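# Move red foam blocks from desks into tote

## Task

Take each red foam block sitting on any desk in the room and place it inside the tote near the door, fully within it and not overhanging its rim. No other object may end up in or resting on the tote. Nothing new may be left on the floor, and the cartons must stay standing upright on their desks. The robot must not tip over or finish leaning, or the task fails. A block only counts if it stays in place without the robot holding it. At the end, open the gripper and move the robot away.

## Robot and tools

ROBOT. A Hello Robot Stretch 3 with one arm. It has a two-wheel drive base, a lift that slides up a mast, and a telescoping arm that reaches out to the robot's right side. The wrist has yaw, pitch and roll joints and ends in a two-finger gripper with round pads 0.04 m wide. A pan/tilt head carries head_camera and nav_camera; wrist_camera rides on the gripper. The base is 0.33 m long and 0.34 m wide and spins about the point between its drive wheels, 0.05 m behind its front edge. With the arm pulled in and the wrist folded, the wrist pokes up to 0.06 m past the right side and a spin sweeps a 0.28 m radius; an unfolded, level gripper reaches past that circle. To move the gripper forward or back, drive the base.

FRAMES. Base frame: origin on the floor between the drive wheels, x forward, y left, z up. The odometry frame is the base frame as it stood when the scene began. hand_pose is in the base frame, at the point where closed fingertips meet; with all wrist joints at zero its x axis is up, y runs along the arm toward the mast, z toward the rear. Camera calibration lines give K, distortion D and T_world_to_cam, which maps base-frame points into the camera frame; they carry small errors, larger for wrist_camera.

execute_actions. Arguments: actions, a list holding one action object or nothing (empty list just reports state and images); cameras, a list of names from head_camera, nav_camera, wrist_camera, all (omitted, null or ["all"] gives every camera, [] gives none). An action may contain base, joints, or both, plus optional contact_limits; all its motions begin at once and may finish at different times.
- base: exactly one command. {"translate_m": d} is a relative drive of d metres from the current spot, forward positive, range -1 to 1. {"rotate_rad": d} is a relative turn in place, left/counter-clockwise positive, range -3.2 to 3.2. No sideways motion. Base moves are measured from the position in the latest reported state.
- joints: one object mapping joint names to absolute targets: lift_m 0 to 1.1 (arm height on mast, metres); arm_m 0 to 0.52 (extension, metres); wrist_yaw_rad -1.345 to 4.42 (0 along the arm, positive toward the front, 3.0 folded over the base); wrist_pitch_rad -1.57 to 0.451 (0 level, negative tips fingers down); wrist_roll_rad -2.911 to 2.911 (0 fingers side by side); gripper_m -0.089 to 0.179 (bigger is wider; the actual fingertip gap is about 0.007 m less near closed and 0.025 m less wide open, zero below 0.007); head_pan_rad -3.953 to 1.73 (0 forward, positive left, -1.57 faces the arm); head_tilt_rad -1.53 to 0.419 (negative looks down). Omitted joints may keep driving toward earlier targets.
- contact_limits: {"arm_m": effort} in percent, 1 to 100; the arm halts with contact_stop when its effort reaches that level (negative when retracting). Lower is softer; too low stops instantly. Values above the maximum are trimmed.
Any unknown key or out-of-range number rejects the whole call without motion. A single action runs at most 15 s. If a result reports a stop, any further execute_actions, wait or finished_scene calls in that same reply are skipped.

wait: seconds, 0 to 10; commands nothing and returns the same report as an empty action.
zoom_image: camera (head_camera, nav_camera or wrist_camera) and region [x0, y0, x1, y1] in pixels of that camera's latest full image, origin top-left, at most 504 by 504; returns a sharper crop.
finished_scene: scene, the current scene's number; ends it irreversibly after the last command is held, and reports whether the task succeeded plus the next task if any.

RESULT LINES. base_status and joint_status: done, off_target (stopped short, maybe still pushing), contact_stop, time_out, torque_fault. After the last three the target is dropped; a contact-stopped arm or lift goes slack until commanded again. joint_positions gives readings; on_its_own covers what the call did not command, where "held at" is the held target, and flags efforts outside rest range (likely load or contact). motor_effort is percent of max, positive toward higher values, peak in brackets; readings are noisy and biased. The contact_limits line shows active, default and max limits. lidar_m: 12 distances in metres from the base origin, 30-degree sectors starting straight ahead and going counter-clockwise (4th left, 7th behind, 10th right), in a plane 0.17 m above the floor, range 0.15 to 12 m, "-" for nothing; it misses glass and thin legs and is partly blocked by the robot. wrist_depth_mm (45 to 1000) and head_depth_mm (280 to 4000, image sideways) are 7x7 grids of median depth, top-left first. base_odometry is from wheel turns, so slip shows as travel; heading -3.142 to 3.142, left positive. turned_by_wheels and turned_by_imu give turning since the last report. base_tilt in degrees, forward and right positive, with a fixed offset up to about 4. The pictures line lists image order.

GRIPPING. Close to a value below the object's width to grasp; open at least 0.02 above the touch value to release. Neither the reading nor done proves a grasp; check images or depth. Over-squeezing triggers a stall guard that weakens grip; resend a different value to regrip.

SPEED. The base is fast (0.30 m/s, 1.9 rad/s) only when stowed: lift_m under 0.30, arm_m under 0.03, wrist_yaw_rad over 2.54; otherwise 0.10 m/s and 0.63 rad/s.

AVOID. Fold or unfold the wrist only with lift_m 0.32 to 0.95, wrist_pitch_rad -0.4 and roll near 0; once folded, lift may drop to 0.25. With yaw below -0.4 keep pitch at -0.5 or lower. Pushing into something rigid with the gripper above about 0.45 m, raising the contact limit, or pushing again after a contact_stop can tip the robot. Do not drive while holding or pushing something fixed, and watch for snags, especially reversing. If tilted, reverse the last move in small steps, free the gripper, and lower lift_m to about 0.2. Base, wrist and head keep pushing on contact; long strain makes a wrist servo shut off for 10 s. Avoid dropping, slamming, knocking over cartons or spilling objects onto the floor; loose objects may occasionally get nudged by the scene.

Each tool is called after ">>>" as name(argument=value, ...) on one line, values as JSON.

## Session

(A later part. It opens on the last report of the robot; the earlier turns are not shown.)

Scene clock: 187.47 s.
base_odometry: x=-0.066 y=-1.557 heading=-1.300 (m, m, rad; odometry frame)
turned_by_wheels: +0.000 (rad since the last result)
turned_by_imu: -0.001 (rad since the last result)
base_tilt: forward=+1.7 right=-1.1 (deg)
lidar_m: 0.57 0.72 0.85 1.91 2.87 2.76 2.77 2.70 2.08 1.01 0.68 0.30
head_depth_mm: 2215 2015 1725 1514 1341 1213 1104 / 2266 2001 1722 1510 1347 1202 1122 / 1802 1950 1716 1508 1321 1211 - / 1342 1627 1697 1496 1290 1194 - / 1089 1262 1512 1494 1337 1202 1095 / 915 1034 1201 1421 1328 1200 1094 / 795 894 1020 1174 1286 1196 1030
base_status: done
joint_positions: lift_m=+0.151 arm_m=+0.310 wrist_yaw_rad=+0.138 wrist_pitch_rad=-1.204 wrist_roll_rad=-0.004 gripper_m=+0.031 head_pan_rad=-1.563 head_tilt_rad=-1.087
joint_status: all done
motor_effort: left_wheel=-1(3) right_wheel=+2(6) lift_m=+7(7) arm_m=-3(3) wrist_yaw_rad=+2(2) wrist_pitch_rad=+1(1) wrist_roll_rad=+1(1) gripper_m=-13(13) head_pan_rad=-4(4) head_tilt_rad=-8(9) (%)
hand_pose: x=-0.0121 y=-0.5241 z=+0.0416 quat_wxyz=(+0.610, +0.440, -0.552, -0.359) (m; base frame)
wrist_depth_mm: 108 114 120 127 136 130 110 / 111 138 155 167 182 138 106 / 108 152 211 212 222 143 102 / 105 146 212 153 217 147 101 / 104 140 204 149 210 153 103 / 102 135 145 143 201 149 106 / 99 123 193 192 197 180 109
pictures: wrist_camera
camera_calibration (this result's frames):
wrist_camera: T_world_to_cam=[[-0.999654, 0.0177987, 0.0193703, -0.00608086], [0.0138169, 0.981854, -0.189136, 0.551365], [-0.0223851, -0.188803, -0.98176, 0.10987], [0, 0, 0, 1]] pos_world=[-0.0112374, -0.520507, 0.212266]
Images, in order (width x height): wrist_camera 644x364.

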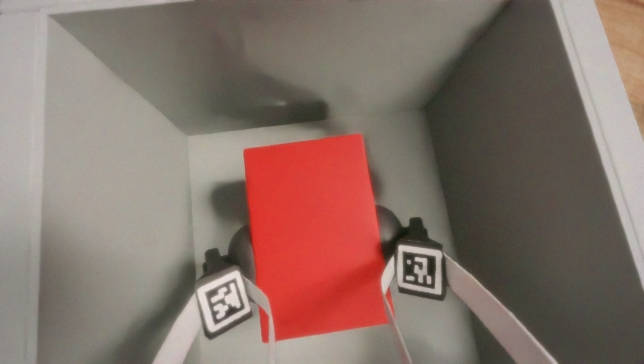

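>>> execute_actions(actions=[{"joints": {"lift_m": 0.143, "arm_m": 0.338}}], cameras=[])

>>> execute_actions(actions=[{"joints": {"gripper_m": 0.095}}], cameras=["wrist_camera"])

Scene clock: 190.13 s.
base_odometry: x=-0.066 y=-1.557 heading=-1.300 (m, m, rad; odometry frame)
turned_by_wheels: +0.000 (rad since the last result)
turned_by_imu: +0.000 (rad since the last result)
base_tilt: forward=+1.7 right=-1.1 (deg)
lidar_m: 0.57 0.72 0.85 1.90 2.86 2.77 2.77 2.70 2.09 1.01 0.68 0.30
head_depth_mm: 2229 2009 1729 1509 1353 1212 1105 / 2264 1989 1717 1515 1340 1204 1123 / 1805 1966 1708 1508 1321 1211 - / 1338 1633 1698 1498 1295 1191 - / 1085 1266 1516 1504 1332 1202 1093 / 916 1036 1206 1421 1331 1203 1093 / 794 898 1025 1177 1289 1195 1029
base_status: not commanded
joint_positions: lift_m=+0.144 arm_m=+0.338 wrist_yaw_rad=+0.138 wrist_pitch_rad=-1.204 wrist_roll_rad=-0.004 gripper_m=+0.031 head_pan_rad=-1.563 head_tilt_rad=-1.087
joint_status: all done
motor_effort: left_wheel=-1(2) right_wheel=+2(2) lift_m=+8(6) arm_m=+4(4) wrist_yaw_rad=+1(3) wrist_pitch_rad=+1(1) wrist_roll_rad=+1(1) gripper_m=-15(14) head_pan_rad=-4(3) head_tilt_rad=-8(9) (%)
hand_pose: x=-0.0121 y=-0.5515 z=+0.0346 quat_wxyz=(+0.610, +0.440, -0.552, -0.359) (m; base frame)
wrist_depth_mm: 230 96 97 98 99 101 101 / 95 98 105 114 123 124 98 / 112 131 148 157 183 137 95 / 110 152 204 153 210 142 97 / 106 147 198 148 202 147 100 / 104 141 144 144 194 143 102 / 103 129 187 187 190 172 105
pictures: none
No camera images: the call's "cameras" was empty. Leave "cameras" out to get every camera's image.

Scene clock: 191.27 s.
base_odometry: x=-0.066 y=-1.557 heading=-1.300 (m, m, rad; odometry frame)
turned_by_wheels: +0.000 (rad since the last result)
turned_by_imu: +0.000 (rad since the last result)
base_tilt: forward=+1.7 right=-1.1 (deg)
lidar_m: 0.57 0.72 0.85 1.91 2.86 2.77 2.78 2.70 2.09 1.01 0.68 0.30
head_depth_mm: 2225 2003 1728 1514 1341 1211 1099 / 2277 2014 1727 1510 1345 1207 1119 / 1810 1953 1720 1502 1320 1209 - / 1340 1619 1707 1499 1290 1195 - / 1086 1262 1521 1497 1333 1202 1095 / 915 1033 1208 1416 1329 1197 1092 / 795 895 1025 1178 1286 1197 1031
base_status: not commanded
joint_positions: lift_m=+0.144 arm_m=+0.338 wrist_yaw_rad=+0.138 wrist_pitch_rad=-1.204 wrist_roll_rad=-0.004 gripper_m=+0.095 head_pan_rad=-1.563 head_tilt_rad=-1.087
joint_status: all done
motor_effort: left_wheel=-2(1) right_wheel=+2(2) lift_m=+7(7) arm_m=+4(4) wrist_yaw_rad=+2(3) wrist_pitch_rad=+1(1) wrist_roll_rad=+1(1) gripper_m=+0(78) head_pan_rad=-4(4) head_tilt_rad=-8(9) (%)
hand_pose: x=-0.0121 y=-0.5515 z=+0.0346 quat_wxyz=(+0.610, +0.440, -0.552, -0.359) (m; base frame)
wrist_depth_mm: 231 95 97 97 99 101 101 / 95 98 105 114 123 124 98 / 112 132 148 165 184 137 95 / 109 153 204 162 209 142 97 / 106 146 199 156 201 146 100 / 104 133 193 152 195 141 102 / 103 126 186 187 190 170 101
pictures: wrist_camera
camera_calibration (this result's frames):
wrist_camera: T_world_to_cam=[[-0.999655, 0.017695, 0.0194273, -0.00552242], [0.0137124, 0.981924, -0.188779, 0.576948], [-0.0224166, -0.188447, -0.981827, 0.0979994], [0, 0, 0, 1]] pos_world=[-0.011235, -0.547954, 0.205241]
Images, in order (width x height): wrist_camera 644x364.

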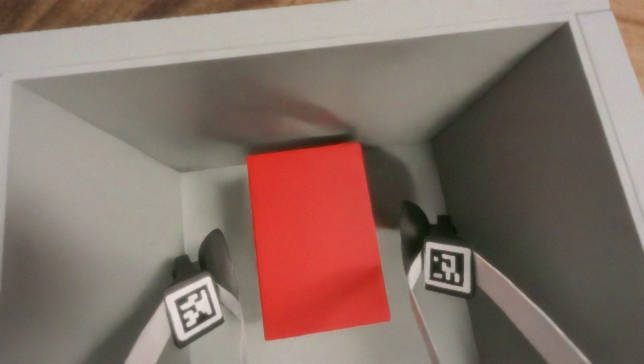

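>>> execute_actions(actions=[{"joints": {"lift_m": 0.33, "head_pan_rad": -2.0, "head_tilt_rad": -0.7}}], cameras=[])

>>> execute_actions(actions=[{"base": {"translate_m": -0.35}, "joints": {"arm_m": 0.0, "wrist_pitch_rad": -0.4, "wrist_yaw_rad": 3.0, "gripper_m": 0.04}}], cameras=["nav_camera"])

Scene clock: 199.57 s.
base_odometry: x=-0.066 y=-1.557 heading=-1.300 (m, m, rad; odometry frame)
turned_by_wheels: +0.000 (rad since the last result)
turned_by_imu: -0.001 (rad since the last result)
base_tilt: forward=+1.7 right=-1.1 (deg)
lidar_m: 0.57 0.72 0.85 1.91 2.87 2.77 2.77 2.70 2.09 1.01 0.68 0.30
head_depth_mm: 2097 2213 2672 2237 1753 1433 1221 / 2093 2218 2576 2202 1734 1428 1212 / 2095 2315 2601 2188 1725 1421 1208 / 2100 2330 2593 2164 1707 1415 1205 / 2103 2334 2592 2158 1708 1444 1144 / 2101 2341 2574 2129 1693 1468 1128 / 1856 1899 1959 1907 1678 1388 1182
base_status: not commanded
joint_positions: lift_m=+0.329 arm_m=+0.338 wrist_yaw_rad=+0.138 wrist_pitch_rad=-1.204 wrist_roll_rad=-0.004 gripper_m=+0.095 head_pan_rad=-1.993 head_tilt_rad=-0.705
joint_status: all done
motor_effort: left_wheel=-1(2) right_wheel=+2(2) lift_m=+31(29) arm_m=+4(3) wrist_yaw_rad=+2(2) wrist_pitch_rad=+1(1) wrist_roll_rad=+1(1) gripper_m=+1(1) head_pan_rad=-4(35) head_tilt_rad=+4(37) (%)
hand_pose: x=-0.0121 y=-0.5515 z=+0.2201 quat_wxyz=(+0.610, +0.440, -0.552, -0.359) (m; base frame)
wrist_depth_mm: 399 437 448 449 453 457 463 / 420 429 431 431 437 443 445 / 407 408 414 420 421 425 431 / 393 396 320 322 351 408 412 / 387 384 381 347 387 395 400 / 368 372 370 370 375 385 388 / 360 362 358 362 344 375 380
pictures: none
No camera images: the call's "cameras" was empty. Leave "cameras" out to get every camera's image.

Scene clock: 204.30 s.
base_odometry: x=-0.160 y=-1.220 heading=-1.300 (m, m, rad; odometry frame)
turned_by_wheels: +0.000 (rad since the last result)
turned_by_imu: +0.001 (rad since the last result)
base_tilt: forward=+1.7 right=-1.0 (deg)
lidar_m: 0.65 1.12 1.98 2.00 2.42 2.48 2.42 2.39 1.90 1.57 1.04 0.95
head_depth_mm: 1979 1666 2494 2244 1751 1437 1220 / 1967 2116 2499 2234 1733 1426 1216 / 1989 2102 2470 2152 1734 1420 1203 / 1986 2180 2493 2187 1709 1410 1205 / 1985 2197 2512 2158 1703 1406 1201 / 1985 2222 2502 2139 1683 1395 1194 / 1979 2220 2478 2109 1686 1392 1184
base_status: done
joint_positions: lift_m=+0.329 arm_m=+0.001 wrist_yaw_rad=+2.998 wrist_pitch_rad=-0.419 wrist_roll_rad=-0.003 gripper_m=+0.040 head_pan_rad=-1.993 head_tilt_rad=-0.705
joint_status: all done
motor_effort: left_wheel=-2(5) right_wheel=+2(2) lift_m=+31(31) arm_m=-3(5) wrist_yaw_rad=+2(5) wrist_pitch_rad=+6(5) wrist_roll_rad=+1(1) gripper_m=+1(81) head_pan_rad=-3(4) head_tilt_rad=+3(3) (%)
hand_pose: x=+0.0108 y=+0.0765 z=+0.3418 quat_wxyz=(+0.196, +0.699, +0.098, +0.681) (m; base frame)
wrist_depth_mm: - - - - - - - / - - - - - - 891 / - - - - - - 887 / - - 898 868 820 783 751 / 773 739 750 687 682 634 611 / 625 606 - 570 528 544 525 / 533 520 - - 477 451 453
pictures: nav_camera (sideways: a quarter turn counterclockwise sets it upright)
camera_calibration (this result's frames):
nav_camera: T_world_to_cam=[[-0.215654, -0.612276, 0.760665, -0.949529], [-0.93976, 0.341725, 0.00863246, 0.0464743], [-0.265223, -0.712981, -0.649088, 0.801121], [0, 0, 0, 1]] pos_world=[0.0513806, -0.0260714, 1.24187]
Images, in order (width x height): nav_camera 672x504.

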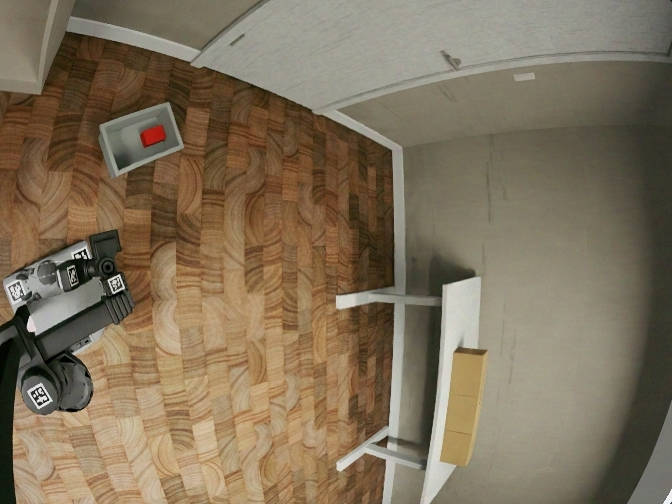

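>>> execute_actions(actions=[])

Scene clock: 206.87 s.
base_odometry: x=-0.160 y=-1.220 heading=-1.300 (m, m, rad; odometry frame)
turned_by_wheels: +0.000 (rad since the last result)
turned_by_imu: +0.000 (rad since the last result)
base_tilt: forward=+1.7 right=-1.1 (deg)
lidar_m: 0.65 1.13 1.97 2.00 2.42 2.47 2.42 2.39 1.90 1.57 1.04 0.95
head_depth_mm: 1988 1671 2489 2225 1752 1438 1213 / 1989 2110 2502 2205 1741 1430 1214 / 1987 2103 2448 2182 1734 1428 1211 / 1986 2187 2488 2182 1701 1418 1205 / 1984 2215 2507 2142 1691 1399 1196 / 1979 2200 2520 2141 1682 1394 1188 / 1981 2211 2478 2103 1661 1387 1181
base_status: done
joint_positions: lift_m=+0.329 arm_m=+0.001 wrist_yaw_rad=+2.998 wrist_pitch_rad=-0.419 wrist_roll_rad=-0.003 gripper_m=+0.040 head_pan_rad=-1.993 head_tilt_rad=-0.705
joint_status: all done
motor_effort: left_wheel=-1(5) right_wheel=+2(2) lift_m=+31(31) arm_m=-4(5) wrist_yaw_rad=+2(5) wrist_pitch_rad=+6(5) wrist_roll_rad=+1(1) gripper_m=-1(81) head_pan_rad=-3(4) head_tilt_rad=+3(3) (%)
hand_pose: x=+0.0108 y=+0.0765 z=+0.3418 quat_wxyz=(+0.196, +0.699, +0.098, +0.681) (m; base frame)
wrist_depth_mm: - - - - - - - / - - - - - - 918 / - - - - - - 883 / 994 - 917 860 820 795 739 / 771 740 743 691 675 645 618 / 630 610 - 573 521 538 523 / 536 519 - - 472 467 449
pictures: head_camera (sideways: a quarter turn clockwise sets it upright), nav_camera (sideways: a quarter turn counterclockwise sets it upright), wrist_camera
camera_calibration (this result's frames):
head_camera: T_world_to_cam=[[0.17702, 0.582234, -0.793516, 1.05295], [0.941591, -0.334865, -0.0356501, 0.0456387], [-0.286478, -0.740857, -0.607504, 0.75479], [0, 0, 0, 1]] pos_world=[-0.0131368, -0.0385907, 1.2957]
nav_camera: T_world_to_cam=[[-0.215654, -0.612276, 0.760665, -0.94953], [-0.93976, 0.341725, 0.00863249, 0.0464743], [-0.265224, -0.712981, -0.649087, 0.801121], [0, 0, 0, 1]] pos_world=[0.0513806, -0.0260715, 1.24187]
wrist_camera: T_world_to_cam=[[0.959982, -0.262954, -0.0963789, 0.0401515], [-0.226374, -0.525946, -0.819839, 0.351669], [0.16489, 0.808848, -0.564425, 0.297492], [0, 0, 0, 1]] pos_world=[-0.00798941, -0.0451088, 0.460094]
Images, in order (width x height): head_camera 896x504, nav_camera 672x504, wrist_camera 644x364.

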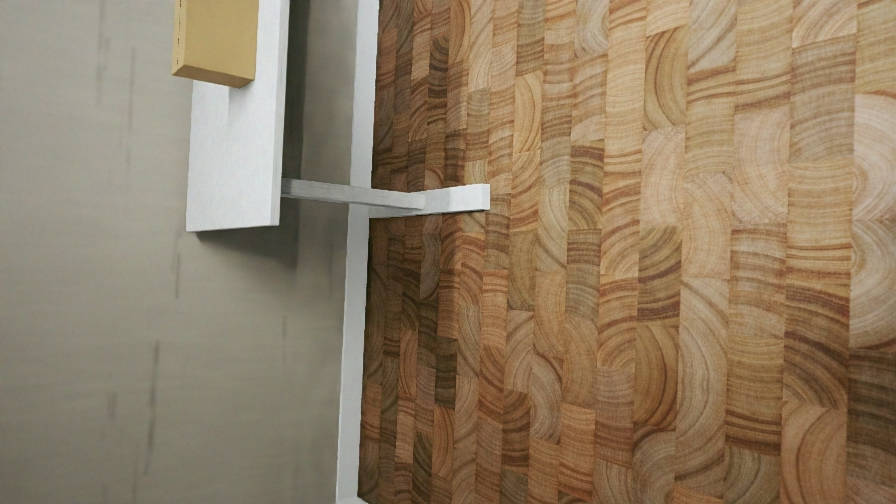

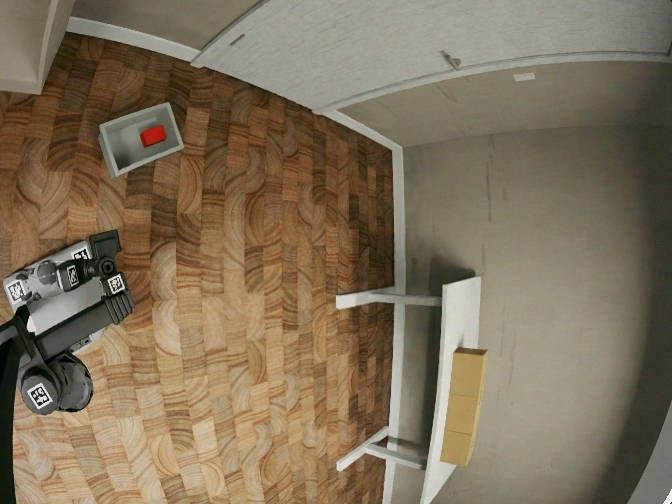

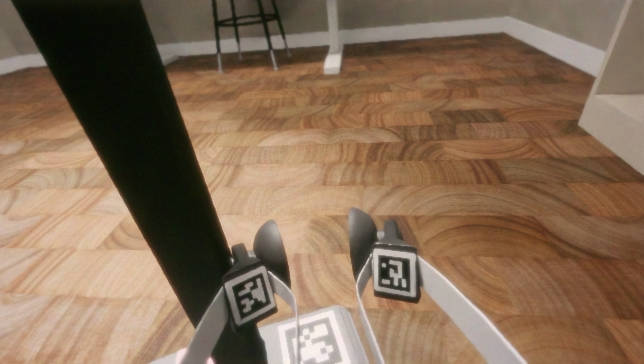

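>>> execute_actions(actions=[{"base": {"rotate_rad": -1.80}, "joints": {"lift_m": 0.28, "head_pan_rad": -0.9, "head_tilt_rad": -0.6}}], cameras=["nav_camera"])

>>> execute_actions(actions=[{"base": {"translate_m": 1.0}, "joints": {"head_pan_rad": -1.0, "head_tilt_rad": -0.55}}], cameras=["head_camera", "nav_camera"])

Scene clock: 211.37 s.
base_odometry: x=-0.160 y=-1.220 heading=-3.100 (m, m, rad; odometry frame)
turned_by_wheels: -1.800 (rad since the last result)
turned_by_imu: -1.829 (rad since the last result)
base_tilt: forward=+1.7 right=-1.1 (deg)
lidar_m: 1.90 1.18 0.96 0.65 0.98 1.12 1.88 2.39 2.48 2.42 2.40 2.38
head_depth_mm: 2688 2869 3062 2665 1950 1552 1290 / 2942 3130 3340 2616 1935 1540 1284 / 2954 3266 3545 2587 1924 1536 1271 / 2651 2961 3284 2541 1895 1514 1267 / 2465 2638 2521 2490 1896 1508 1261 / 2289 2384 2691 2485 1873 1504 1254 / 2121 2235 1775 2447 1853 1486 1241
base_status: done
joint_positions: lift_m=+0.281 arm_m=+0.001 wrist_yaw_rad=+2.998 wrist_pitch_rad=-0.418 wrist_roll_rad=-0.003 gripper_m=+0.040 head_pan_rad=-0.907 head_tilt_rad=-0.606
joint_status: all done
motor_effort: left_wheel=+1(9) right_wheel=-2(7) lift_m=+7(30) arm_m=-4(4) wrist_yaw_rad=+2(2) wrist_pitch_rad=+6(6) wrist_roll_rad=+1(1) gripper_m=-1(0) head_pan_rad=+4(46) head_tilt_rad=+4(19) (%)
hand_pose: x=+0.0108 y=+0.0766 z=+0.2935 quat_wxyz=(+0.196, +0.699, +0.097, +0.681) (m; base frame)
wrist_depth_mm: 806 829 871 935 961 981 - / 835 - 929 - - - - / 904 - 889 - 771 725 837 / 757 - 750 770 612 641 675 / 697 662 667 614 587 565 545 / 563 534 - 529 470 479 469 / 476 482 - - 425 412 402
pictures: nav_camera (sideways: a quarter turn counterclockwise sets it upright)
camera_calibration (this result's frames):
nav_camera: T_world_to_cam=[[0.392951, -0.41449, 0.820846, -1.03169], [-0.74108, -0.67123, 0.0158251, 0.0358967], [0.544417, -0.614531, -0.570931, 0.69451], [0, 0, 0, 1]] pos_world=[0.0539041, 0.0232663, 1.24281]
Images, in order (width x height): nav_camera 672x504.

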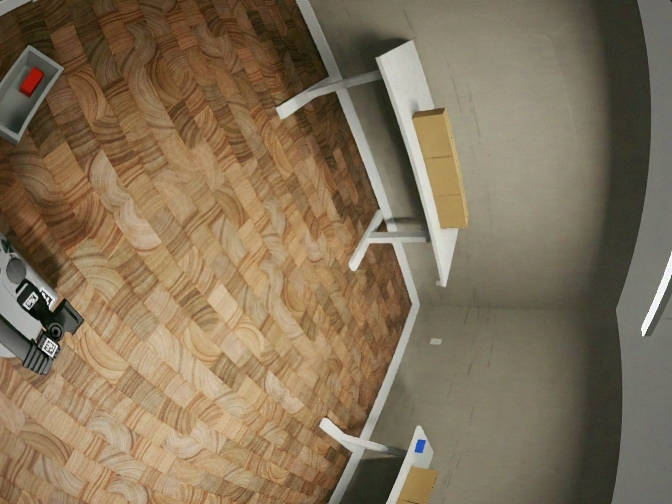

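Scene clock: 216.47 s.
base_odometry: x=-1.159 y=-1.262 heading=-3.100 (m, m, rad; odometry frame)
turned_by_wheels: +0.000 (rad since the last result)
turned_by_imu: -0.004 (rad since the last result)
base_tilt: forward=+1.7 right=-1.0 (deg)
lidar_m: 1.35 1.05 0.81 0.80 0.87 1.25 2.89 3.33 2.53 2.95 1.71 0.94
head_depth_mm: 2421 2758 2947 2605 2079 1631 1329 / 2099 2356 1773 1437 2012 1614 1321 / 1851 2053 2023 1238 2041 1601 1306 / 1658 1826 1886 1111 1865 1588 1311 / 1499 1638 1731 1014 968 1574 1299 / 1376 1478 1588 1087 883 1559 1293 / 1261 1357 1465 1194 876 1419 1246
base_status: done
joint_positions: lift_m=+0.281 arm_m=+0.001 wrist_yaw_rad=+2.999 wrist_pitch_rad=-0.418 wrist_roll_rad=-0.003 gripper_m=+0.040 head_pan_rad=-0.993 head_tilt_rad=-0.556
joint_status: all done
motor_effort: left_wheel=+1(8) right_wheel=-2(5) lift_m=+7(7) arm_m=-3(3) wrist_yaw_rad=+1(2) wrist_pitch_rad=+6(6) wrist_roll_rad=+1(1) gripper_m=-1(0) head_pan_rad=-3(17) head_tilt_rad=+4(16) (%)
hand_pose: x=+0.0107 y=+0.0766 z=+0.2935 quat_wxyz=(+0.196, +0.699, +0.097, +0.681) (m; base frame)
wrist_depth_mm: - 739 762 781 828 882 912 / 790 - 823 871 903 953 994 / 861 - 899 921 948 908 863 / 865 - 791 779 727 698 665 / 690 658 670 610 599 569 546 / 565 543 - 533 468 483 462 / 473 479 - - 427 416 406
pictures: head_camera (sideways: a quarter turn clockwise sets it upright), nav_camera (sideways: a quarter turn counterclockwise sets it upright)
camera_calibration (this result's frames):
head_camera: T_world_to_cam=[[-0.326476, 0.359633, -0.874115, 1.16112], [0.793934, 0.606174, -0.0471338, 0.0614979], [0.512915, -0.709378, -0.483426, 0.588484], [0, 0, 0, 1]] pos_world=[0.0284097, -0.0373972, 1.30234]
nav_camera: T_world_to_cam=[[0.333274, -0.412048, 0.848024, -1.06677], [-0.79649, -0.604341, 0.0193766, 0.03161], [0.504511, -0.681901, -0.529603, 0.640985], [0, 0, 0, 1]] pos_world=[0.0573179, 0.0166323, 1.2435]
Images, in order (width x height): head_camera 896x504, nav_camera 672x504.

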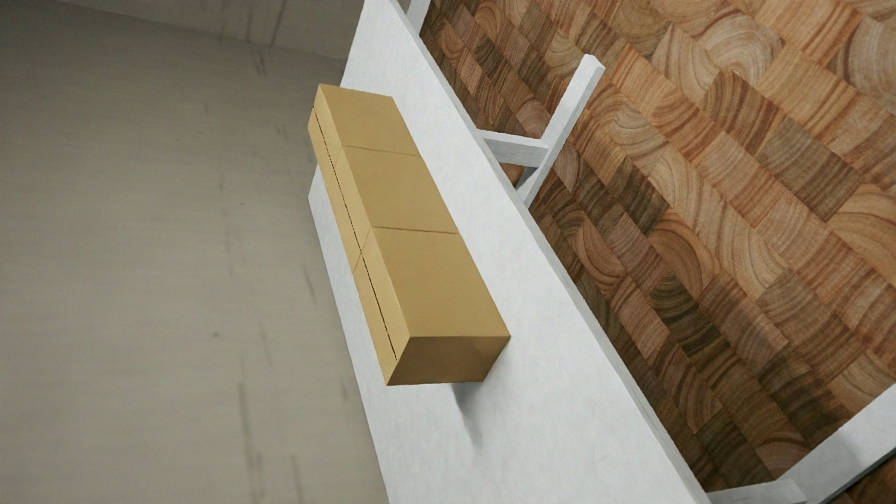

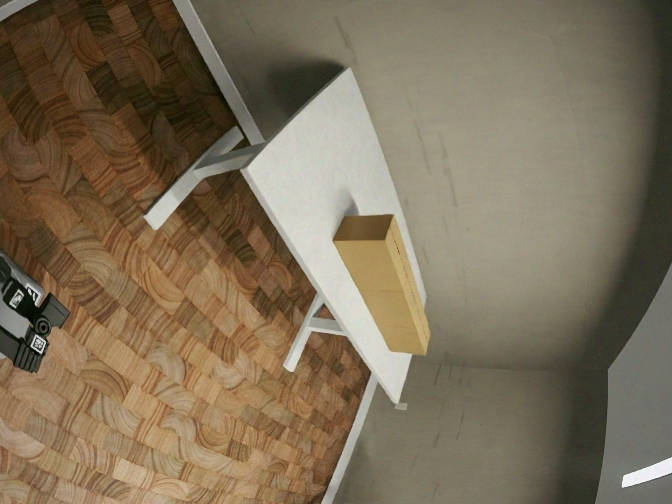

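>>> execute_actions(actions=[{"base": {"translate_m": 0.72}, "joints": {"head_pan_rad": -1.5, "head_tilt_rad": -0.6}}], cameras=["head_camera", "nav_camera"])

Scene clock: 221.50 s.
base_odometry: x=-1.878 y=-1.292 heading=-3.100 (m, m, rad; odometry frame)
turned_by_wheels: +0.000 (rad since the last result)
turned_by_imu: -0.003 (rad since the last result)
base_tilt: forward=+1.7 right=-1.1 (deg)
lidar_m: 0.62 0.67 0.74 0.73 0.77 1.16 3.61 3.55 2.84 0.45 0.45 0.63
head_depth_mm: 2472 2669 2908 1333 915 696 578 / 2535 2757 1365 910 816 693 575 / 2600 2840 1801 849 811 687 572 / 2159 2488 1753 1154 858 684 567 / 1561 1710 1651 1144 854 679 565 / 1225 1309 1397 1124 845 675 574 / 1003 1059 1127 1108 838 669 586
base_status: done
joint_positions: lift_m=+0.281 arm_m=+0.001 wrist_yaw_rad=+2.999 wrist_pitch_rad=-0.418 wrist_roll_rad=-0.003 gripper_m=+0.040 head_pan_rad=-1.493 head_tilt_rad=-0.593
joint_status: all done
motor_effort: left_wheel=+1(8) right_wheel=-2(6) lift_m=+7(7) arm_m=-3(3) wrist_yaw_rad=+1(1) wrist_pitch_rad=+6(6) wrist_roll_rad=+1(1) gripper_m=+0(0) head_pan_rad=-3(41) head_tilt_rad=-5(12) (%)
hand_pose: x=+0.0107 y=+0.0766 z=+0.2935 quat_wxyz=(+0.196, +0.699, +0.097, +0.681) (m; base frame)
wrist_depth_mm: - 660 694 722 754 787 631 / 697 - 752 776 817 836 650 / 735 - 821 844 862 874 648 / 795 - 788 750 728 699 650 / 685 658 660 613 594 572 543 / 557 536 - 532 468 482 464 / 477 486 - - 425 416 402
pictures: head_camera (sideways: a quarter turn clockwise sets it upright), nav_camera (sideways: a quarter turn counterclockwise sets it upright)
camera_calibration (this result's frames):
head_camera: T_world_to_cam=[[-0.116548, 0.503287, -0.856223, 1.1365], [0.987222, 0.153032, -0.044427, 0.0567928], [0.10867, -0.85046, -0.514692, 0.631631], [0, 0, 0, 1]] pos_world=[0.00775055, -0.0435019, 1.30072]
nav_camera: T_world_to_cam=[[0.0973106, -0.551576, 0.828429, -1.03978], [-0.988664, -0.1492, 0.0167938, 0.0361456], [0.114339, -0.820673, -0.559842, 0.682707], [0, 0, 0, 1]] pos_world=[0.0588575, -0.00784379, 1.24298]
Images, in order (width x height): head_camera 896x504, nav_camera 672x504.

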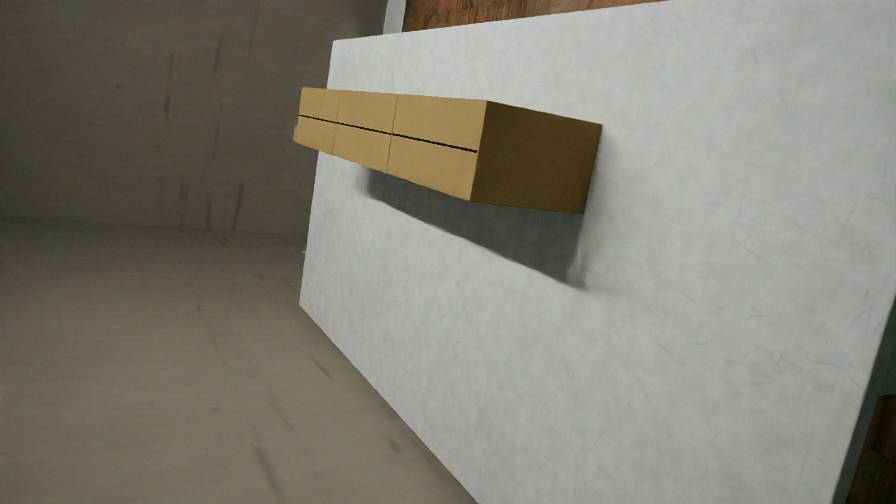

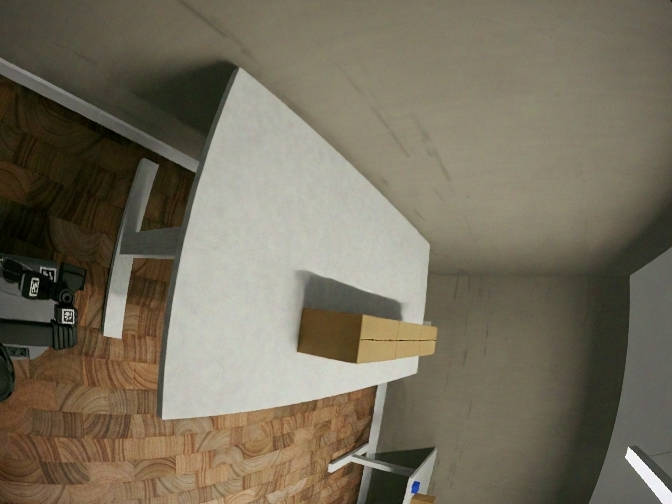

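>>> execute_actions(actions=[{"base": {"translate_m": -0.6}, "joints": {"head_pan_rad": -2.6, "head_tilt_rad": -0.5}}], cameras=["nav_camera"])

Scene clock: 244.30 s.
base_odometry: x=-1.279 y=-1.267 heading=-3.100 (m, m, rad; odometry frame)
turned_by_wheels: +0.000 (rad since the last result)
turned_by_imu: +0.001 (rad since the last result)
base_tilt: forward=+1.6 right=-1.1 (deg)
lidar_m: 1.22 1.03 0.80 0.79 0.85 1.32 3.04 3.44 2.57 2.97 1.55 0.84
head_depth_mm: 3224 3286 3616 3174 2232 1703 1371 / 3428 3639 3890 3157 2197 1682 1362 / 3684 3962 - 3120 2189 1663 1355 / 3805 - - 3056 2152 1646 1349 / 3471 3782 - 3033 2133 1640 1335 / 3138 3370 3616 2951 2102 1626 1324 / 2868 3032 3224 2911 2075 1626 1321
base_status: done
joint_positions: lift_m=+0.281 arm_m=+0.001 wrist_yaw_rad=+2.999 wrist_pitch_rad=-0.418 wrist_roll_rad=-0.003 gripper_m=+0.040 head_pan_rad=-2.593 head_tilt_rad=-0.507
joint_status: all done
motor_effort: left_wheel=+0(4) right_wheel=-2(9) lift_m=+7(7) arm_m=-3(3) wrist_yaw_rad=+2(1) wrist_pitch_rad=+6(6) wrist_roll_rad=+1(1) gripper_m=+0(1) head_pan_rad=-4(45) head_tilt_rad=+4(19) (%)
hand_pose: x=+0.0107 y=+0.0766 z=+0.2935 quat_wxyz=(+0.196, +0.699, +0.097, +0.681) (m; base frame)
wrist_depth_mm: - 728 744 767 817 857 897 / 730 - 815 843 872 939 967 / 825 - 874 895 951 921 852 / 854 - 809 767 731 699 672 / 690 667 671 616 597 565 544 / 560 543 - 533 471 482 467 / 473 488 - - 424 415 400
pictures: nav_camera (sideways: a quarter turn counterclockwise sets it upright)
camera_calibration (this result's frames):
nav_camera: T_world_to_cam=[[-0.385089, -0.298759, 0.873183, -1.09519], [-0.579898, 0.814368, 0.0228899, 0.0257134], [-0.717931, -0.497542, -0.486854, 0.59282], [0, 0, 0, 1]] pos_world=[0.0187671, -0.0531862, 1.24433]
Images, in order (width x height): nav_camera 672x504.

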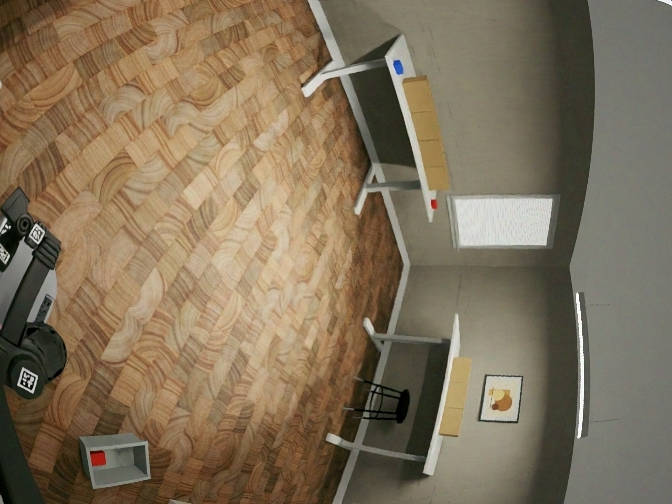

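>>> execute_actions(actions=[{"base": {"rotate_rad": 0.607}, "joints": {"head_pan_rad": -2.9, "head_tilt_rad": -0.45}}], cameras=[])

>>> execute_actions(actions=[{"base": {"translate_m": -1.0}}], cameras=[])

>>> execute_actions(actions=[{"base": {"translate_m": -1.0}, "joints": {"head_pan_rad": -2.7, "head_tilt_rad": -0.5}}], cameras=["head_camera", "nav_camera"])

Scene clock: 251.73 s.
base_odometry: x=-1.279 y=-1.267 heading=-2.493 (m, m, rad; odometry frame)
turned_by_wheels: +0.607 (rad since the last result)
turned_by_imu: +0.616 (rad since the last result)
base_tilt: forward=+1.7 right=-1.1 (deg)
lidar_m: 0.96 0.79 0.79 0.89 1.44 3.00 3.11 2.57 1.77 1.45 0.84 1.22
head_depth_mm: 3606 3950 - 3605 2382 1791 1429 / 3361 3650 - 3564 2368 1763 1419 / 3156 3448 3655 3498 2339 1759 1417 / 2943 3213 3255 3321 2313 1738 1401 / 2801 2998 3093 3364 2288 1710 1385 / 2644 2847 2405 3130 2242 1700 1372 / 2512 2677 2739 2969 2219 1701 1364
base_status: done
joint_positions: lift_m=+0.281 arm_m=+0.001 wrist_yaw_rad=+2.999 wrist_pitch_rad=-0.418 wrist_roll_rad=-0.003 gripper_m=+0.040 head_pan_rad=-2.893 head_tilt_rad=-0.458
joint_status: all done
motor_effort: left_wheel=-2(8) right_wheel=+2(8) lift_m=+7(7) arm_m=-4(4) wrist_yaw_rad=+1(1) wrist_pitch_rad=+6(6) wrist_roll_rad=+1(1) gripper_m=-1(0) head_pan_rad=-4(30) head_tilt_rad=+5(14) (%)
hand_pose: x=+0.0107 y=+0.0766 z=+0.2935 quat_wxyz=(+0.196, +0.699, +0.097, +0.681) (m; base frame)
wrist_depth_mm: - - - 852 760 671 623 / - - - 950 822 729 652 / - - - 987 898 790 701 / 789 - 821 771 727 705 673 / 683 664 658 613 599 568 551 / 559 542 - 529 473 479 465 / 475 486 - - 426 415 406
pictures: none
No camera images: the call's "cameras" was empty. Leave "cameras" out to get every camera's image.

Scene clock: 256.83 s.
base_odometry: x=-0.482 y=-0.663 heading=-2.493 (m, m, rad; odometry frame)
turned_by_wheels: +0.000 (rad since the last result)
turned_by_imu: +0.003 (rad since the last result)
base_tilt: forward=+1.7 right=-1.1 (deg)
lidar_m: 1.75 1.47 1.29 1.63 2.37 2.18 2.72 2.12 1.83 2.35 1.77 1.55
head_depth_mm: 2772 2990 3299 3404 2390 1791 1426 / 2582 2800 3040 3312 2359 1770 1415 / 2394 2610 2832 3043 2339 1754 1412 / 2268 2446 2586 2847 2284 1753 1401 / 2134 2314 2372 2701 2263 1713 1384 / 2039 2198 2236 2498 2244 1712 1376 / 1936 2039 2115 2310 2226 1696 1364
base_status: done
joint_positions: lift_m=+0.281 arm_m=+0.001 wrist_yaw_rad=+2.999 wrist_pitch_rad=-0.418 wrist_roll_rad=-0.003 gripper_m=+0.040 head_pan_rad=-2.893 head_tilt_rad=-0.457
joint_status: not commanded
motor_effort: left_wheel=-1(8) right_wheel=+2(6) lift_m=+7(7) arm_m=-4(4) wrist_yaw_rad=+1(0) wrist_pitch_rad=+6(6) wrist_roll_rad=+1(1) gripper_m=+0(0) head_pan_rad=-3(3) head_tilt_rad=+4(5) (%)
hand_pose: x=+0.0107 y=+0.0766 z=+0.2935 quat_wxyz=(+0.196, +0.699, +0.097, +0.681) (m; base frame)
wrist_depth_mm: - - - - - - - / - - - - - - - / - - - - 963 883 873 / 884 - 805 765 734 692 667 / 684 658 653 616 597 560 550 / 557 541 - 536 469 482 463 / 476 487 - - 426 410 405
pictures: none
No camera images: the call's "cameras" was empty. Leave "cameras" out to get every camera's image.

Scene clock: 261.93 s.
base_odometry: x=+0.315 y=-0.058 heading=-2.493 (m, m, rad; odometry frame)
turned_by_wheels: +0.000 (rad since the last result)
turned_by_imu: +0.003 (rad since the last result)
base_tilt: forward=+1.7 right=-1.1 (deg)
lidar_m: 2.56 1.87 1.95 1.90 1.92 1.58 1.90 1.20 1.60 1.45 2.28 2.47
head_depth_mm: 1600 1744 1930 2127 2251 1725 1383 / 1541 1673 1832 2037 2150 1701 1371 / 1476 1609 1752 1936 2058 1689 1361 / 1430 1547 1682 1772 1127 1666 1352 / 1381 1491 1618 1367 1105 1564 1355 / 1341 1443 1556 1000 1020 1648 1339 / 1290 1385 1487 972 977 1619 1326
base_status: done
joint_positions: lift_m=+0.281 arm_m=+0.001 wrist_yaw_rad=+2.999 wrist_pitch_rad=-0.418 wrist_roll_rad=-0.003 gripper_m=+0.040 head_pan_rad=-2.707 head_tilt_rad=-0.495
joint_status: all done
motor_effort: left_wheel=-2(9) right_wheel=+2(6) lift_m=+7(7) arm_m=-4(3) wrist_yaw_rad=+1(1) wrist_pitch_rad=+6(6) wrist_roll_rad=+1(1) gripper_m=+0(0) head_pan_rad=+4(23) head_tilt_rad=-4(13) (%)
hand_pose: x=+0.0107 y=+0.0766 z=+0.2935 quat_wxyz=(+0.196, +0.699, +0.097, +0.681) (m; base frame)
wrist_depth_mm: - - - - - - - / - - - - - - - / - - - - 963 891 850 / 892 - 796 756 730 707 668 / 690 669 652 612 600 574 557 / 562 545 - 530 471 480 462 / 480 476 - - 425 414 405
pictures: head_camera (sideways: a quarter turn clockwise sets it upright), nav_camera (sideways: a quarter turn counterclockwise sets it upright)
camera_calibration (this result's frames):
head_camera: T_world_to_cam=[[0.352786, 0.248676, -0.902054, 1.19342], [0.483835, -0.873636, -0.0516178, 0.0692311], [-0.800903, -0.418236, -0.428525, 0.525059], [0, 0, 0, 1]] pos_world=[-0.0339968, -0.0166938, 1.3051]
nav_camera: T_world_to_cam=[[-0.407014, -0.24856, 0.878953, -1.10258], [-0.483215, 0.87518, 0.0237324, 0.0240264], [-0.775141, -0.415063, -0.476318, 0.57946], [0, 0, 0, 1]] pos_world=[0.0120057, -0.0545733, 1.24456]
Images, in order (width x height): head_camera 896x504, nav_camera 672x504.

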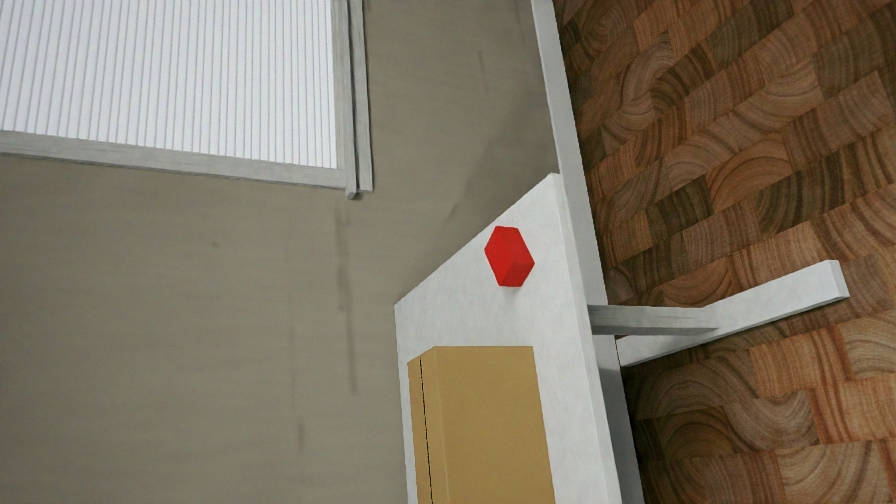

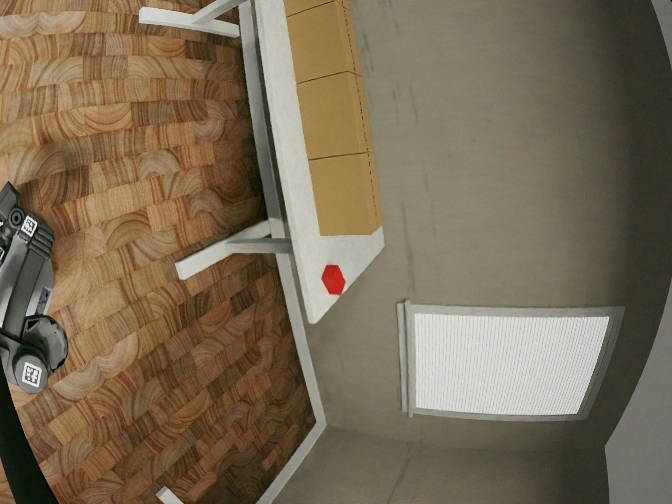

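>>> execute_actions(actions=[{"base": {"translate_m": -0.42}, "joints": {"lift_m": 0.294}}], cameras=[])

>>> execute_actions(actions=[{"base": {"translate_m": -0.53}, "joints": {"lift_m": 0.91, "wrist_yaw_rad": 1.4, "gripper_m": 0.14, "head_pan_rad": -1.5, "head_tilt_rad": -0.95}}], cameras=["head_camera", "nav_camera"])

Scene clock: 272.10 s.
base_odometry: x=+0.650 y=+0.195 heading=-2.493 (m, m, rad; odometry frame)
turned_by_wheels: +0.000 (rad since the last result)
turned_by_imu: +0.000 (rad since the last result)
base_tilt: forward=+1.7 right=-1.1 (deg)
lidar_m: 2.88 2.21 2.17 1.50 1.26 1.74 1.56 0.87 0.86 1.47 2.47 2.57
head_depth_mm: 1299 1422 1561 1748 1987 1718 1387 / 1249 1362 1492 1662 1853 1702 1371 / 1203 1311 1429 1579 1769 1684 1372 / 1155 1255 1366 1505 1672 1680 1352 / 1126 1217 1322 1444 1583 1515 1355 / 1090 1177 1268 1361 953 733 1302 / 1054 1130 1219 1275 946 724 1225
base_status: done
joint_positions: lift_m=+0.293 arm_m=+0.001 wrist_yaw_rad=+2.999 wrist_pitch_rad=-0.418 wrist_roll_rad=-0.003 gripper_m=+0.040 head_pan_rad=-2.707 head_tilt_rad=-0.495
joint_status: all done
motor_effort: left_wheel=-2(7) right_wheel=+2(6) lift_m=+31(33) arm_m=-3(3) wrist_yaw_rad=+1(0) wrist_pitch_rad=+6(6) wrist_roll_rad=+1(1) gripper_m=+0(0) head_pan_rad=+5(4) head_tilt_rad=-2(3) (%)
hand_pose: x=+0.0107 y=+0.0767 z=+0.3060 quat_wxyz=(+0.196, +0.699, +0.097, +0.681) (m; base frame)
wrist_depth_mm: - - - - - - - / - - - - - - - / - - - - 998 918 889 / 933 - 828 778 742 721 689 / 712 683 670 630 618 591 568 / 581 558 - 545 485 496 476 / 487 497 - - 437 429 415
pictures: none
No camera images: the call's "cameras" was empty. Leave "cameras" out to get every camera's image.

Scene clock: 278.70 s.
base_odometry: x=+1.072 y=+0.516 heading=-2.493 (m, m, rad; odometry frame)
turned_by_wheels: +0.000 (rad since the last result)
turned_by_imu: +0.001 (rad since the last result)
base_tilt: forward=+1.7 right=-1.1 (deg)
lidar_m: 3.33 2.53 2.82 1.28 1.35 1.35 1.13 0.95 0.95 0.61 1.67 2.99
head_depth_mm: 940 1031 900 783 - 1228 1126 / 1031 1089 898 762 - 1210 1122 / 1145 1127 890 749 - 1207 1121 / 1278 1113 859 739 644 - 1124 / 1389 1100 682 733 656 1188 1116 / 1461 747 719 731 - 1206 1111 / 1449 767 844 782 1393 1263 1108
base_status: done
joint_positions: lift_m=+0.909 arm_m=+0.001 wrist_yaw_rad=+1.402 wrist_pitch_rad=-0.417 wrist_roll_rad=-0.003 gripper_m=+0.140 head_pan_rad=-1.507 head_tilt_rad=-0.938
joint_status: all done
motor_effort: left_wheel=-2(9) right_wheel=+2(6) lift_m=+31(31) arm_m=-3(3) wrist_yaw_rad=-3(2) wrist_pitch_rad=+5(6) wrist_roll_rad=+1(1) gripper_m=+0(80) head_pan_rad=+4(47) head_tilt_rad=-8(43) (%)
hand_pose: x=+0.1999 y=-0.1834 z=+0.9221 quat_wxyz=(+0.624, +0.558, -0.433, +0.335) (m; base frame)
wrist_depth_mm: - - - - - - 811 / - - - - - - 709 / - - - - - - 609 / - - - - - - 504 / - - - - - 461 425 / - - - - - - 365 / - - - - - - 317
pictures: head_camera (sideways: a quarter turn clockwise sets it upright), nav_camera (sideways: a quarter turn counterclockwise sets it upright)
camera_calibration (this result's frames):
head_camera: T_world_to_cam=[[-0.126161, 0.76416, -0.632569, 0.845051], [0.988577, 0.149847, -0.0161439, 0.0199493], [0.0824522, -0.62738, -0.774336, 0.969526], [0, 0, 0, 1]] pos_world=[0.0069511, -0.0404823, 1.28561]
nav_camera: T_world_to_cam=[[0.105476, -0.800029, 0.590617, -0.7299], [-0.99055, -0.136886, -0.00852348, 0.0691193], [0.0876664, -0.584137, -0.806907, 1.00421], [0, 0, 0, 1]] pos_world=[0.0574172, 0.0121171, 1.24198]
Images, in order (width x height): head_camera 896x504, nav_camera 672x504.

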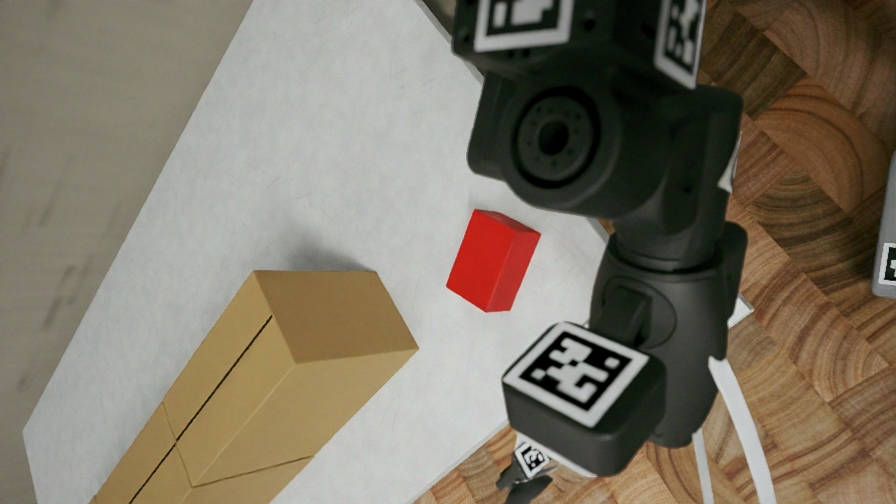

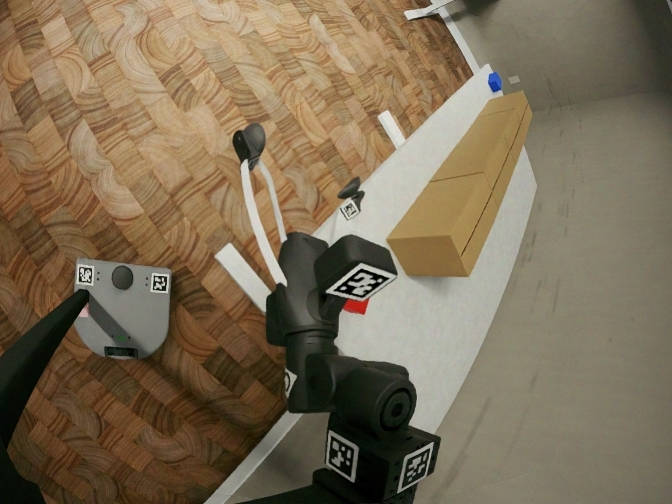

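>>> zoom_image(camera="head_camera", region=[400, 170, 600, 350])

Region (400, 170, 600, 350) of head_camera's 896x504 image, scaled by 2.520, with more detail than that image has; it fills the top 454 rows of this view, and the rest is white.

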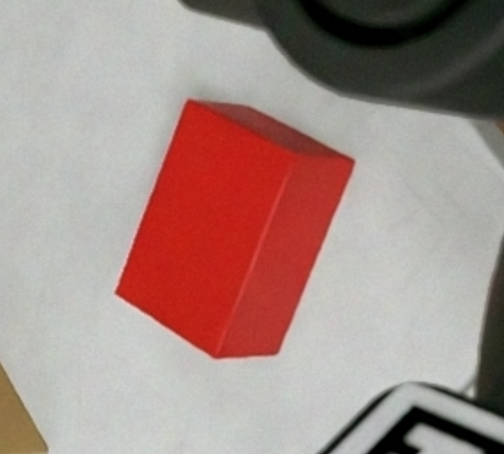

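>>> execute_actions(actions=[{"joints": {"arm_m": 0.27, "wrist_yaw_rad": 1.27, "wrist_pitch_rad": -1.2, "head_tilt_rad": -0.85}}], cameras=["head_camera", "wrist_camera"])

Scene clock: 285.13 s.
base_odometry: x=+1.072 y=+0.516 heading=-2.493 (m, m, rad; odometry frame)
turned_by_wheels: +0.000 (rad since the last result)
turned_by_imu: -0.001 (rad since the last result)
base_tilt: forward=+1.7 right=-1.1 (deg)
lidar_m: 3.35 2.54 2.83 1.28 1.35 1.35 1.13 0.95 0.95 0.61 1.67 3.00
head_depth_mm: 922 976 988 828 1406 1318 1150 / 1010 1100 - 789 1425 1317 1152 / 1117 1220 1045 762 688 1262 1139 / 1240 1300 1041 801 639 1221 1145 / 1405 1322 696 745 652 1224 1138 / 1604 1310 702 760 695 1295 1131 / 1848 888 821 807 1467 1283 1126
base_status: not commanded
joint_positions: lift_m=+0.909 arm_m=+0.270 wrist_yaw_rad=+1.270 wrist_pitch_rad=-1.202 wrist_roll_rad=-0.003 gripper_m=+0.140 head_pan_rad=-1.507 head_tilt_rad=-0.853
joint_status: all done
motor_effort: left_wheel=-2(2) right_wheel=+2(2) lift_m=+31(31) arm_m=+4(4) wrist_yaw_rad=+0(4) wrist_pitch_rad=+0(4) wrist_roll_rad=+1(1) gripper_m=+1(0) head_pan_rad=+4(4) head_tilt_rad=+1(16) (%)
hand_pose: x=+0.0453 y=-0.4356 z=+0.8003 quat_wxyz=(+0.707, +0.668, -0.231, +0.025) (m; base frame)
wrist_depth_mm: - - 292 289 218 194 191 / - - 278 280 272 244 285 / - - 266 268 269 273 276 / - 986 257 213 261 264 266 / 939 943 248 205 252 255 256 / 931 946 240 199 243 244 249 / 898 - 234 233 236 240 239
pictures: head_camera (sideways: a quarter turn clockwise sets it upright), wrist_camera
camera_calibration (this result's frames):
head_camera: T_world_to_cam=[[-0.122541, 0.707701, -0.695804, 0.927428], [0.988685, 0.148165, -0.0234243, 0.0294291], [0.0865161, -0.690802, -0.71785, 0.896045], [0, 0, 0, 1]] pos_world=[0.0070299, -0.0417124, 1.28922]
wrist_camera: T_world_to_cam=[[-0.441229, -0.897196, 0.018842, -0.388453], [-0.88245, 0.42997, -0.190809, 0.408767], [0.163091, -0.100818, -0.981446, 0.902337], [0, 0, 0, 1]] pos_world=[0.0421566, -0.433305, 0.970911]
Images, in order (width x height): head_camera 896x504, wrist_camera 644x364.

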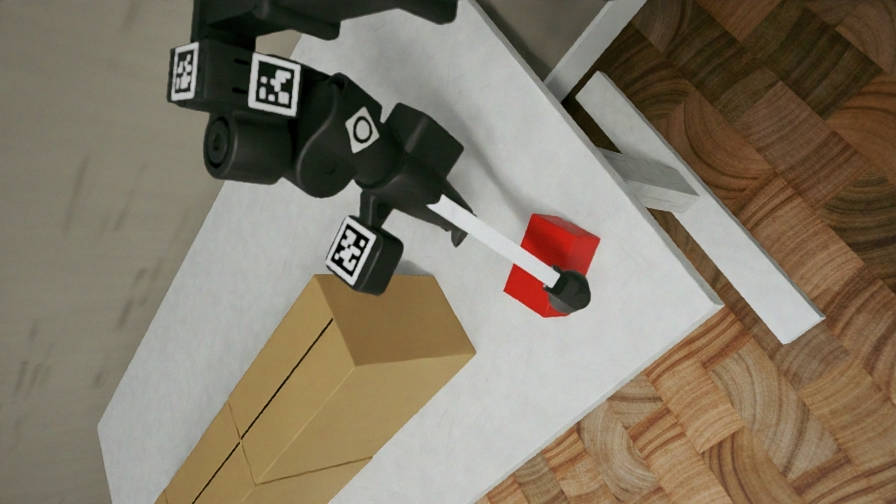

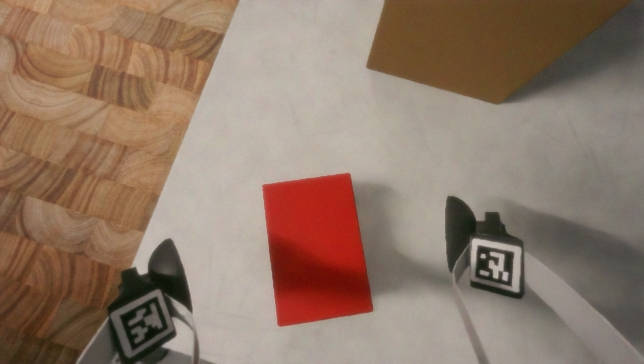

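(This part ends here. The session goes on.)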